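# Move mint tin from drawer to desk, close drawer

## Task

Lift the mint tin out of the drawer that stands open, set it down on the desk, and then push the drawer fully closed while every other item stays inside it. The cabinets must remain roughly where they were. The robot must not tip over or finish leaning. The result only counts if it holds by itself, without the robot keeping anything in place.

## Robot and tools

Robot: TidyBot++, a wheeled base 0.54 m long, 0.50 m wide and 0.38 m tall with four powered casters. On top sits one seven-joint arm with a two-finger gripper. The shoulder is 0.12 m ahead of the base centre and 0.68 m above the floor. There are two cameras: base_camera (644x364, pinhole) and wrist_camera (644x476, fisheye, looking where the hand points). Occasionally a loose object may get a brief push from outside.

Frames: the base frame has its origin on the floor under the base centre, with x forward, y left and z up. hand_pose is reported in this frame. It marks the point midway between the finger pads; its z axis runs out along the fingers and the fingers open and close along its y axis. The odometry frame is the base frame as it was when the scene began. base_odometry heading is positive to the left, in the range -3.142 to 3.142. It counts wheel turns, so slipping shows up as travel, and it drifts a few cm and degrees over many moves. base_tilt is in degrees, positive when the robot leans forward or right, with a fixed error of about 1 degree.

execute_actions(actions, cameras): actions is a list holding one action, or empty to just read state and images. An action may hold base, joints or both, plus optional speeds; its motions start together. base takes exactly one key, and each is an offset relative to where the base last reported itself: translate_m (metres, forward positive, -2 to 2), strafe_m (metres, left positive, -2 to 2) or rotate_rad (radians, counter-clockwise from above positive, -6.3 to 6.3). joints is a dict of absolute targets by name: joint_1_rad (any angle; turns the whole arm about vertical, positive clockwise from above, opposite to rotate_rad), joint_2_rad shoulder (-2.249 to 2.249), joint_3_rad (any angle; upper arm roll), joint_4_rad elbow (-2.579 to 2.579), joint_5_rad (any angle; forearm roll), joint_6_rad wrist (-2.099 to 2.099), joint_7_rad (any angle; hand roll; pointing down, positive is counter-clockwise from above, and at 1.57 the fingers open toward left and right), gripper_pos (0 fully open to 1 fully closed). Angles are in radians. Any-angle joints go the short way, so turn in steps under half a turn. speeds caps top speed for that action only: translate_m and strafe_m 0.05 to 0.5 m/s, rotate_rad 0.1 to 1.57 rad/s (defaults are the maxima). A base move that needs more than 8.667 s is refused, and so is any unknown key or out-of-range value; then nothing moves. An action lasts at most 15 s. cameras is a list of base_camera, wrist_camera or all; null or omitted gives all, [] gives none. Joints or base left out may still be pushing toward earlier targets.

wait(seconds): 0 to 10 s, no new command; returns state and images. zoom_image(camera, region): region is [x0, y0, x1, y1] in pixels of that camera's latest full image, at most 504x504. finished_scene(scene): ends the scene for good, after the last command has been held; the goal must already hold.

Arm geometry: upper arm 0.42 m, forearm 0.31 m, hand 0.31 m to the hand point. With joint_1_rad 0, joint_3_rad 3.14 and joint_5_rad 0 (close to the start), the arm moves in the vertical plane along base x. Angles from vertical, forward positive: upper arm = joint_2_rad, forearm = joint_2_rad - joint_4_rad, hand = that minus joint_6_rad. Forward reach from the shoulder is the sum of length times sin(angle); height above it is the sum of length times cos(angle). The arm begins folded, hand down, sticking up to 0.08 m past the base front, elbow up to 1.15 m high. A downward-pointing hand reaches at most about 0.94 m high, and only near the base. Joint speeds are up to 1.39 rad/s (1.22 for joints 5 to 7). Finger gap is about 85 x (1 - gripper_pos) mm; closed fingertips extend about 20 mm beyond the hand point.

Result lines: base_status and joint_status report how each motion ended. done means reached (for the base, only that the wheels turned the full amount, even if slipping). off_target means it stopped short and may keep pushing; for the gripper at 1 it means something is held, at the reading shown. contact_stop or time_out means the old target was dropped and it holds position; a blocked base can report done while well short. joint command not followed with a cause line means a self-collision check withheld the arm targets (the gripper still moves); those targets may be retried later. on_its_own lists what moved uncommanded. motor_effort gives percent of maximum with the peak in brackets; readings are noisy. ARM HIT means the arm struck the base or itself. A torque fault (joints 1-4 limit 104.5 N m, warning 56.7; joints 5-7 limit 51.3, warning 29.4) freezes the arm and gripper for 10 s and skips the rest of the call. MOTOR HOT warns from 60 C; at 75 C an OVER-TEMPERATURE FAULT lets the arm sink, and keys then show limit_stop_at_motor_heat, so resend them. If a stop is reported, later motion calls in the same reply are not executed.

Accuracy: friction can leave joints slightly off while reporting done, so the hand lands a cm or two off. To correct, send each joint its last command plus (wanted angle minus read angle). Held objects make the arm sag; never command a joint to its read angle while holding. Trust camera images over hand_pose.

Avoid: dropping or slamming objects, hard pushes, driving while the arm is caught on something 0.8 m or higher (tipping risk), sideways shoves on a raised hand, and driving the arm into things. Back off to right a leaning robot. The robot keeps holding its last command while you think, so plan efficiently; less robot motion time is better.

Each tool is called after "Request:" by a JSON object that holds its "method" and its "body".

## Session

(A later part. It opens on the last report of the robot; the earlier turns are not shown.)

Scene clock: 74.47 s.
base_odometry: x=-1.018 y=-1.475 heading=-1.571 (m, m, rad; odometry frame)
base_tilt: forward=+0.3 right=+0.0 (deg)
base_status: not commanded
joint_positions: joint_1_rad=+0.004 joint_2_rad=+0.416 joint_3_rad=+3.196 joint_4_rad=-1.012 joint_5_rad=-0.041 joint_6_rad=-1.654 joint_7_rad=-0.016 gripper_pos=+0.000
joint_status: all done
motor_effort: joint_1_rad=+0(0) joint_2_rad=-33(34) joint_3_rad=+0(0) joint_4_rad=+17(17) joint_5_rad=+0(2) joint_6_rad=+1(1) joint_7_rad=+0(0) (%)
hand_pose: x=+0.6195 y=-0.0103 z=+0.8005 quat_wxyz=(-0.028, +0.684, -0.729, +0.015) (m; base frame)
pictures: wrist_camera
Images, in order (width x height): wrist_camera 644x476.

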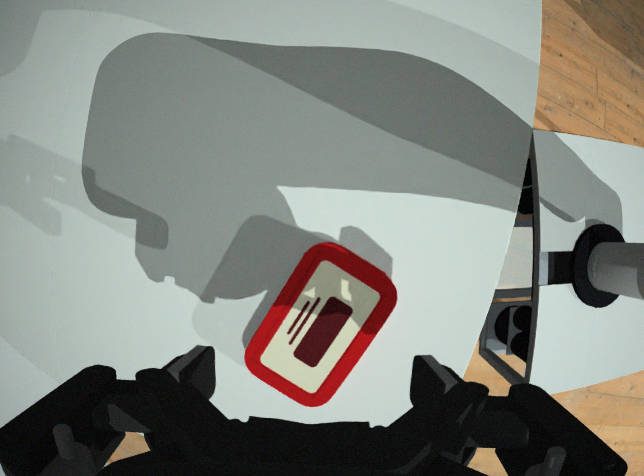

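Request:
{"method": "execute_actions", "body": {"actions": [{"base":{"translate_m":-0.95},"joints":{"joint_4_rad":-0.75,"joint_6_rad":-1.0,"joint_7_rad":1.57,"gripper_pos":1}}], "cameras": []}}

Request:
{"method": "execute_actions", "body": {"actions": [{"base":{"strafe_m":0.4}}], "cameras": []}}

Request:
{"method": "execute_actions", "body": {"actions": [{"base":{"rotate_rad":-1.75}}], "cameras": ["wrist_camera"]}}

Scene clock: 78.10 s.
base_odometry: x=-1.018 y=-0.525 heading=-1.571 (m, m, rad; odometry frame)
base_tilt: forward=+0.3 right=+0.0 (deg)
base_status: done
joint_positions: joint_1_rad=+0.003 joint_2_rad=+0.406 joint_3_rad=+3.196 joint_4_rad=-0.759 joint_5_rad=-0.041 joint_6_rad=-1.026 joint_7_rad=+1.552 gripper_pos=+0.999
joint_status: all done
motor_effort: joint_1_rad=+0(3) joint_2_rad=-36(39) joint_3_rad=-1(1) joint_4_rad=+19(19) joint_5_rad=-1(1) joint_6_rad=+8(8) joint_7_rad=-1(1) (%)
hand_pose: x=+0.8276 y=-0.0184 z=+1.0116 quat_wxyz=(-0.003, +0.888, -0.029, +0.458) (m; base frame)
pictures: none
No camera images: the call's "cameras" was empty. Leave "cameras" out to get every camera's image.

Scene clock: 80.23 s.
base_odometry: x=-0.618 y=-0.525 heading=-1.571 (m, m, rad; odometry frame)
base_tilt: forward=+0.4 right=+0.0 (deg)
base_status: done
joint_positions: joint_1_rad=-0.006 joint_2_rad=+0.406 joint_3_rad=+3.196 joint_4_rad=-0.759 joint_5_rad=-0.041 joint_6_rad=-1.025 joint_7_rad=+1.552 gripper_pos=+0.999
joint_status: not commanded
motor_effort: joint_1_rad=+0(3) joint_2_rad=-36(38) joint_3_rad=+0(2) joint_4_rad=+20(20) joint_5_rad=-1(1) joint_6_rad=+8(8) joint_7_rad=-1(0) (%)
hand_pose: x=+0.8278 y=-0.0124 z=+1.0116 quat_wxyz=(-0.005, +0.889, -0.025, +0.458) (m; base frame)
pictures: none
No camera images: the call's "cameras" was empty. Leave "cameras" out to get every camera's image.

Scene clock: 82.90 s.
base_odometry: x=-0.618 y=-0.525 heading=+2.963 (m, m, rad; odometry frame)
base_tilt: forward=+0.4 right=+0.0 (deg)
base_status: done
joint_positions: joint_1_rad=+0.006 joint_2_rad=+0.420 joint_3_rad=+3.203 joint_4_rad=-0.759 joint_5_rad=-0.041 joint_6_rad=-1.025 joint_7_rad=+1.552 gripper_pos=+0.999
joint_status: not commanded
motor_effort: joint_1_rad=+1(4) joint_2_rad=-36(42) joint_3_rad=+0(2) joint_4_rad=+20(20) joint_5_rad=+0(1) joint_6_rad=+8(8) joint_7_rad=+0(1) (%)
hand_pose: x=+0.8322 y=-0.0242 z=+1.0013 quat_wxyz=(+0.001, +0.892, -0.032, +0.452) (m; base frame)
pictures: wrist_camera
Images, in order (width x height): wrist_camera 644x476.

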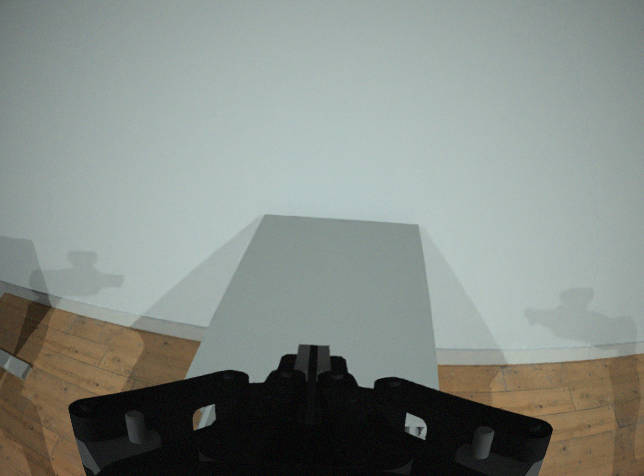

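Request:
{"method": "execute_actions", "body": {"actions": [{"base":{"translate_m":-0.2}}], "cameras": []}}

Request:
{"method": "execute_actions", "body": {"actions": [{"joints":{"joint_2_rad":0.78,"joint_4_rad":-2.085,"joint_6_rad":0.665}}], "cameras": ["wrist_camera"]}}

Scene clock: 84.90 s.
base_odometry: x=-0.421 y=-0.560 heading=+2.962 (m, m, rad; odometry frame)
base_tilt: forward=+0.3 right=+0.1 (deg)
base_status: done
joint_positions: joint_1_rad=+0.006 joint_2_rad=+0.403 joint_3_rad=+3.203 joint_4_rad=-0.759 joint_5_rad=-0.041 joint_6_rad=-1.025 joint_7_rad=+1.552 gripper_pos=+0.999
joint_status: not commanded
motor_effort: joint_1_rad=+0(0) joint_2_rad=-36(42) joint_3_rad=+0(1) joint_4_rad=+20(21) joint_5_rad=+0(1) joint_6_rad=+8(8) joint_7_rad=-1(1) (%)
hand_pose: x=+0.8267 y=-0.0241 z=+1.0140 quat_wxyz=(+0.000, +0.888, -0.032, +0.460) (m; base frame)
pictures: none
No camera images: the call's "cameras" was empty. Leave "cameras" out to get every camera's image.

Scene clock: 87.53 s.
base_odometry: x=-0.421 y=-0.560 heading=+2.962 (m, m, rad; odometry frame)
base_tilt: forward=+0.3 right=+0.1 (deg)
base_status: not commanded
joint_positions: joint_1_rad=-0.005 joint_2_rad=+0.652 joint_3_rad=+3.199 joint_4_rad=-1.996 joint_5_rad=-0.041 joint_6_rad=+0.726 joint_7_rad=+1.552 gripper_pos=+0.999
joint_status: joint_2_rad off_target (ended at +0.652, target +0.780); joint_4_rad off_target (ended at -1.996, target -2.085); joint_6_rad off_target (ended at +0.726, target +0.665)
motor_effort: joint_1_rad=+4(4) joint_2_rad=-16(44) joint_3_rad=+3(3) joint_4_rad=-1(19) joint_5_rad=-2(2) joint_6_rad=-5(15) joint_7_rad=+0(1) (%)
hand_pose: x=+0.8152 y=-0.0372 z=+0.6326 quat_wxyz=(+0.023, +0.818, -0.035, +0.573) (m; base frame)
pictures: wrist_camera
Images, in order (width x height): wrist_camera 644x476.

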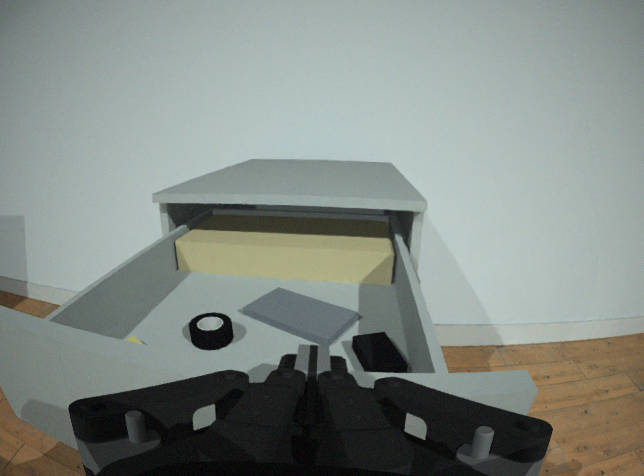

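Landed on the wall top. Back up.

Request:
{"method": "execute_actions", "body": {"actions": [{"base":{"translate_m":-0.15}}], "cameras": ["wrist_camera"]}}

Scene clock: 89.10 s.
base_odometry: x=-0.274 y=-0.587 heading=+2.962 (m, m, rad; odometry frame)
base_tilt: forward=+0.3 right=+0.1 (deg)
base_status: done
joint_positions: joint_1_rad=-0.002 joint_2_rad=+0.779 joint_3_rad=+3.198 joint_4_rad=-2.095 joint_5_rad=-0.041 joint_6_rad=+0.684 joint_7_rad=+1.552 gripper_pos=+0.999
joint_status: not commanded
on_its_own: joint_2_rad moved +0.127 to your old target +0.780; joint_4_rad moved -0.099 to your old target -2.085
motor_effort: joint_1_rad=+0(5) joint_2_rad=-37(45) joint_3_rad=+0(3) joint_4_rad=+9(13) joint_5_rad=-1(3) joint_6_rad=+8(10) joint_7_rad=+0(1) (%)
hand_pose: x=+0.7507 y=-0.0380 z=+0.4977 quat_wxyz=(+0.026, +0.888, -0.036, +0.458) (m; base frame)
pictures: wrist_camera
Images, in order (width x height): wrist_camera 644x476.

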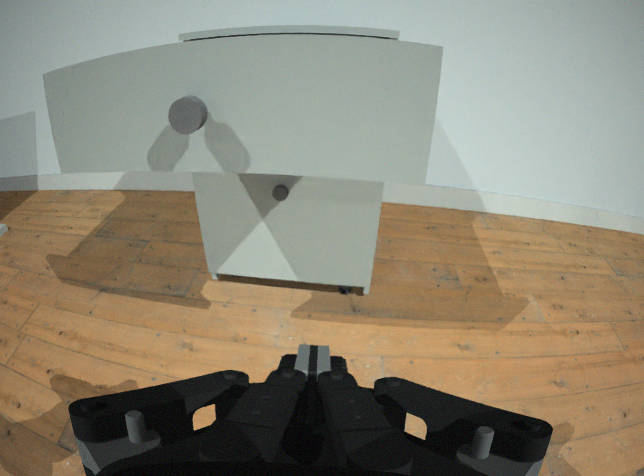

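Request:
{"method": "execute_actions", "body": {"actions": [{"base":{"translate_m":0.42},"speeds":{"translate_m":0.15}}], "cameras": ["wrist_camera"]}}

Scene clock: 92.77 s.
base_odometry: x=-0.687 y=-0.512 heading=+2.961 (m, m, rad; odometry frame)
base_tilt: forward=+0.4 right=+0.0 (deg)
base_status: done
joint_positions: joint_1_rad=-0.002 joint_2_rad=+0.780 joint_3_rad=+3.198 joint_4_rad=-2.094 joint_5_rad=-0.041 joint_6_rad=+0.682 joint_7_rad=+1.552 gripper_pos=+0.999
joint_status: not commanded
motor_effort: joint_1_rad=+0(2) joint_2_rad=-37(40) joint_3_rad=+0(2) joint_4_rad=+9(19) joint_5_rad=+0(0) joint_6_rad=+8(11) joint_7_rad=+0(1) (%)
hand_pose: x=+0.7506 y=-0.0382 z=+0.4969 quat_wxyz=(+0.026, +0.888, -0.036, +0.457) (m; base frame)
pictures: wrist_camera
Images, in order (width x height): wrist_camera 644x476.

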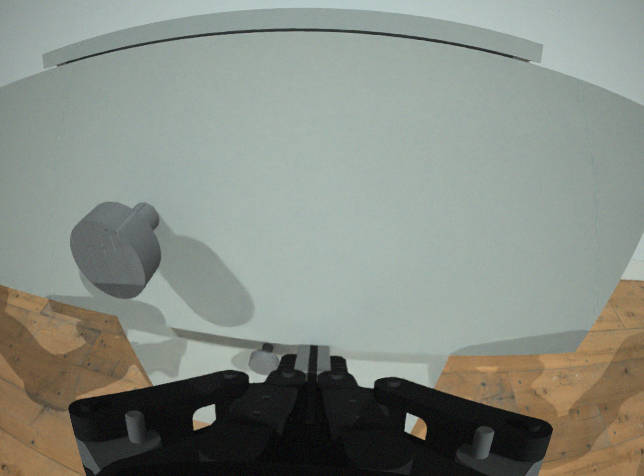

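Cabinet top edge is close above; continue a bit.

Request:
{"method": "execute_actions", "body": {"actions": [{"base":{"translate_m":0.06},"speeds":{"translate_m":0.1}}], "cameras": ["wrist_camera"]}}

Scene clock: 94.07 s.
base_odometry: x=-0.746 y=-0.501 heading=+2.960 (m, m, rad; odometry frame)
base_tilt: forward=+0.3 right=+0.1 (deg)
base_status: done
joint_positions: joint_1_rad=-0.002 joint_2_rad=+0.781 joint_3_rad=+3.198 joint_4_rad=-2.095 joint_5_rad=-0.041 joint_6_rad=+0.682 joint_7_rad=+1.552 gripper_pos=+0.999
joint_status: not commanded
motor_effort: joint_1_rad=+1(2) joint_2_rad=-37(40) joint_3_rad=+0(2) joint_4_rad=+10(15) joint_5_rad=+0(1) joint_6_rad=+8(10) joint_7_rad=+0(1) (%)
hand_pose: x=+0.7500 y=-0.0383 z=+0.4958 quat_wxyz=(+0.026, +0.889, -0.036, +0.457) (m; base frame)
pictures: wrist_camera
Images, in order (width x height): wrist_camera 644x476.

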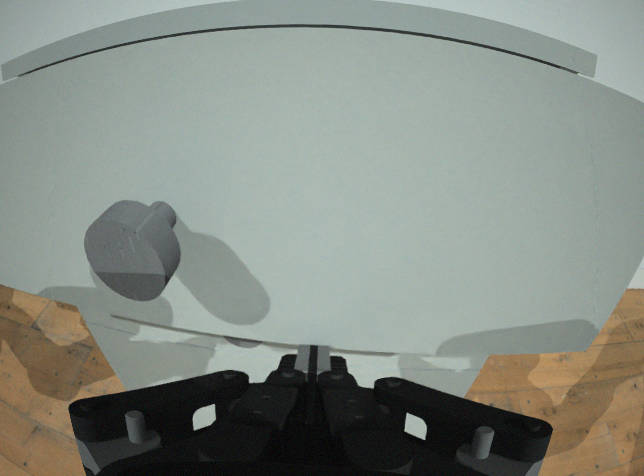

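Request:
{"method": "execute_actions", "body": {"actions": [{"base":{"translate_m":0.05},"speeds":{"translate_m":0.08}}], "cameras": ["wrist_camera"]}}

Scene clock: 95.50 s.
base_odometry: x=-0.795 y=-0.492 heading=+2.960 (m, m, rad; odometry frame)
base_tilt: forward=+0.4 right=+0.0 (deg)
base_status: done
joint_positions: joint_1_rad=-0.001 joint_2_rad=+0.783 joint_3_rad=+3.199 joint_4_rad=-2.096 joint_5_rad=-0.041 joint_6_rad=+0.679 joint_7_rad=+1.552 gripper_pos=+0.999
joint_status: not commanded
motor_effort: joint_1_rad=+1(1) joint_2_rad=-37(41) joint_3_rad=+0(2) joint_4_rad=+9(15) joint_5_rad=-1(2) joint_6_rad=+8(12) joint_7_rad=+0(0) (%)
hand_pose: x=+0.7483 y=-0.0392 z=+0.4934 quat_wxyz=(+0.027, +0.890, -0.037, +0.454) (m; base frame)
pictures: wrist_camera
Images, in order (width x height): wrist_camera 644x476.

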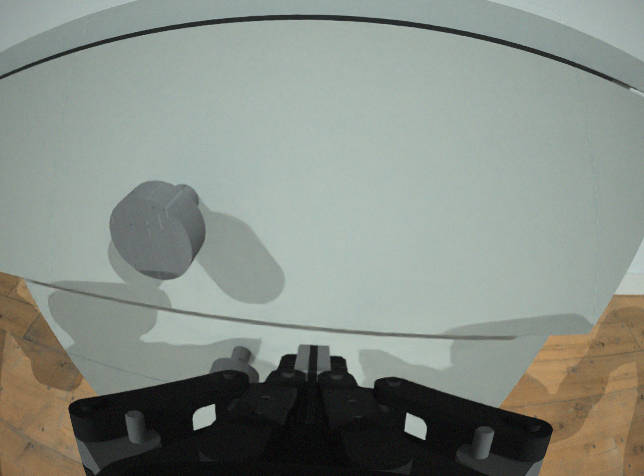

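Seems nearly flush. Back off to check.

Request:
{"method": "execute_actions", "body": {"actions": [{"base":{"translate_m":-0.3}}], "cameras": ["wrist_camera"]}}

Scene clock: 97.63 s.
base_odometry: x=-0.500 y=-0.546 heading=+2.959 (m, m, rad; odometry frame)
base_tilt: forward=+0.3 right=+0.1 (deg)
base_status: done
joint_positions: joint_1_rad=+0.000 joint_2_rad=+0.782 joint_3_rad=+3.199 joint_4_rad=-2.090 joint_5_rad=-0.041 joint_6_rad=+0.679 joint_7_rad=+1.552 gripper_pos=+0.999
joint_status: not commanded
motor_effort: joint_1_rad=+1(1) joint_2_rad=-38(39) joint_3_rad=+0(1) joint_4_rad=+9(10) joint_5_rad=+1(1) joint_6_rad=+8(8) joint_7_rad=-1(0) (%)
hand_pose: x=+0.7515 y=-0.0394 z=+0.4960 quat_wxyz=(+0.027, +0.888, -0.037, +0.457) (m; base frame)
pictures: wrist_camera
Images, in order (width x height): wrist_camera 644x476.

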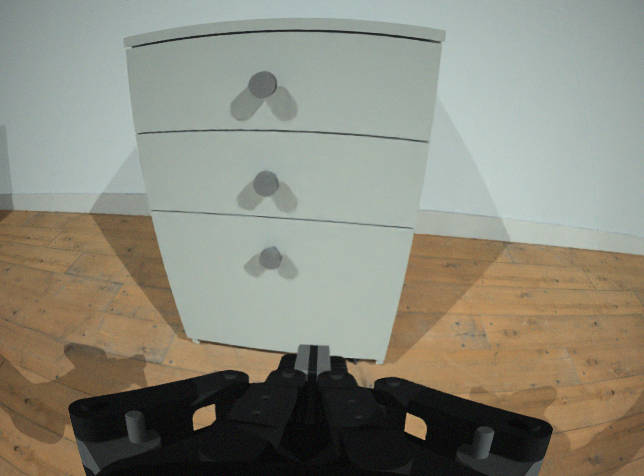

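Closed.

Request:
{"method": "finished_scene", "body": {"scene": 1}}

The scene is finished: the task was done.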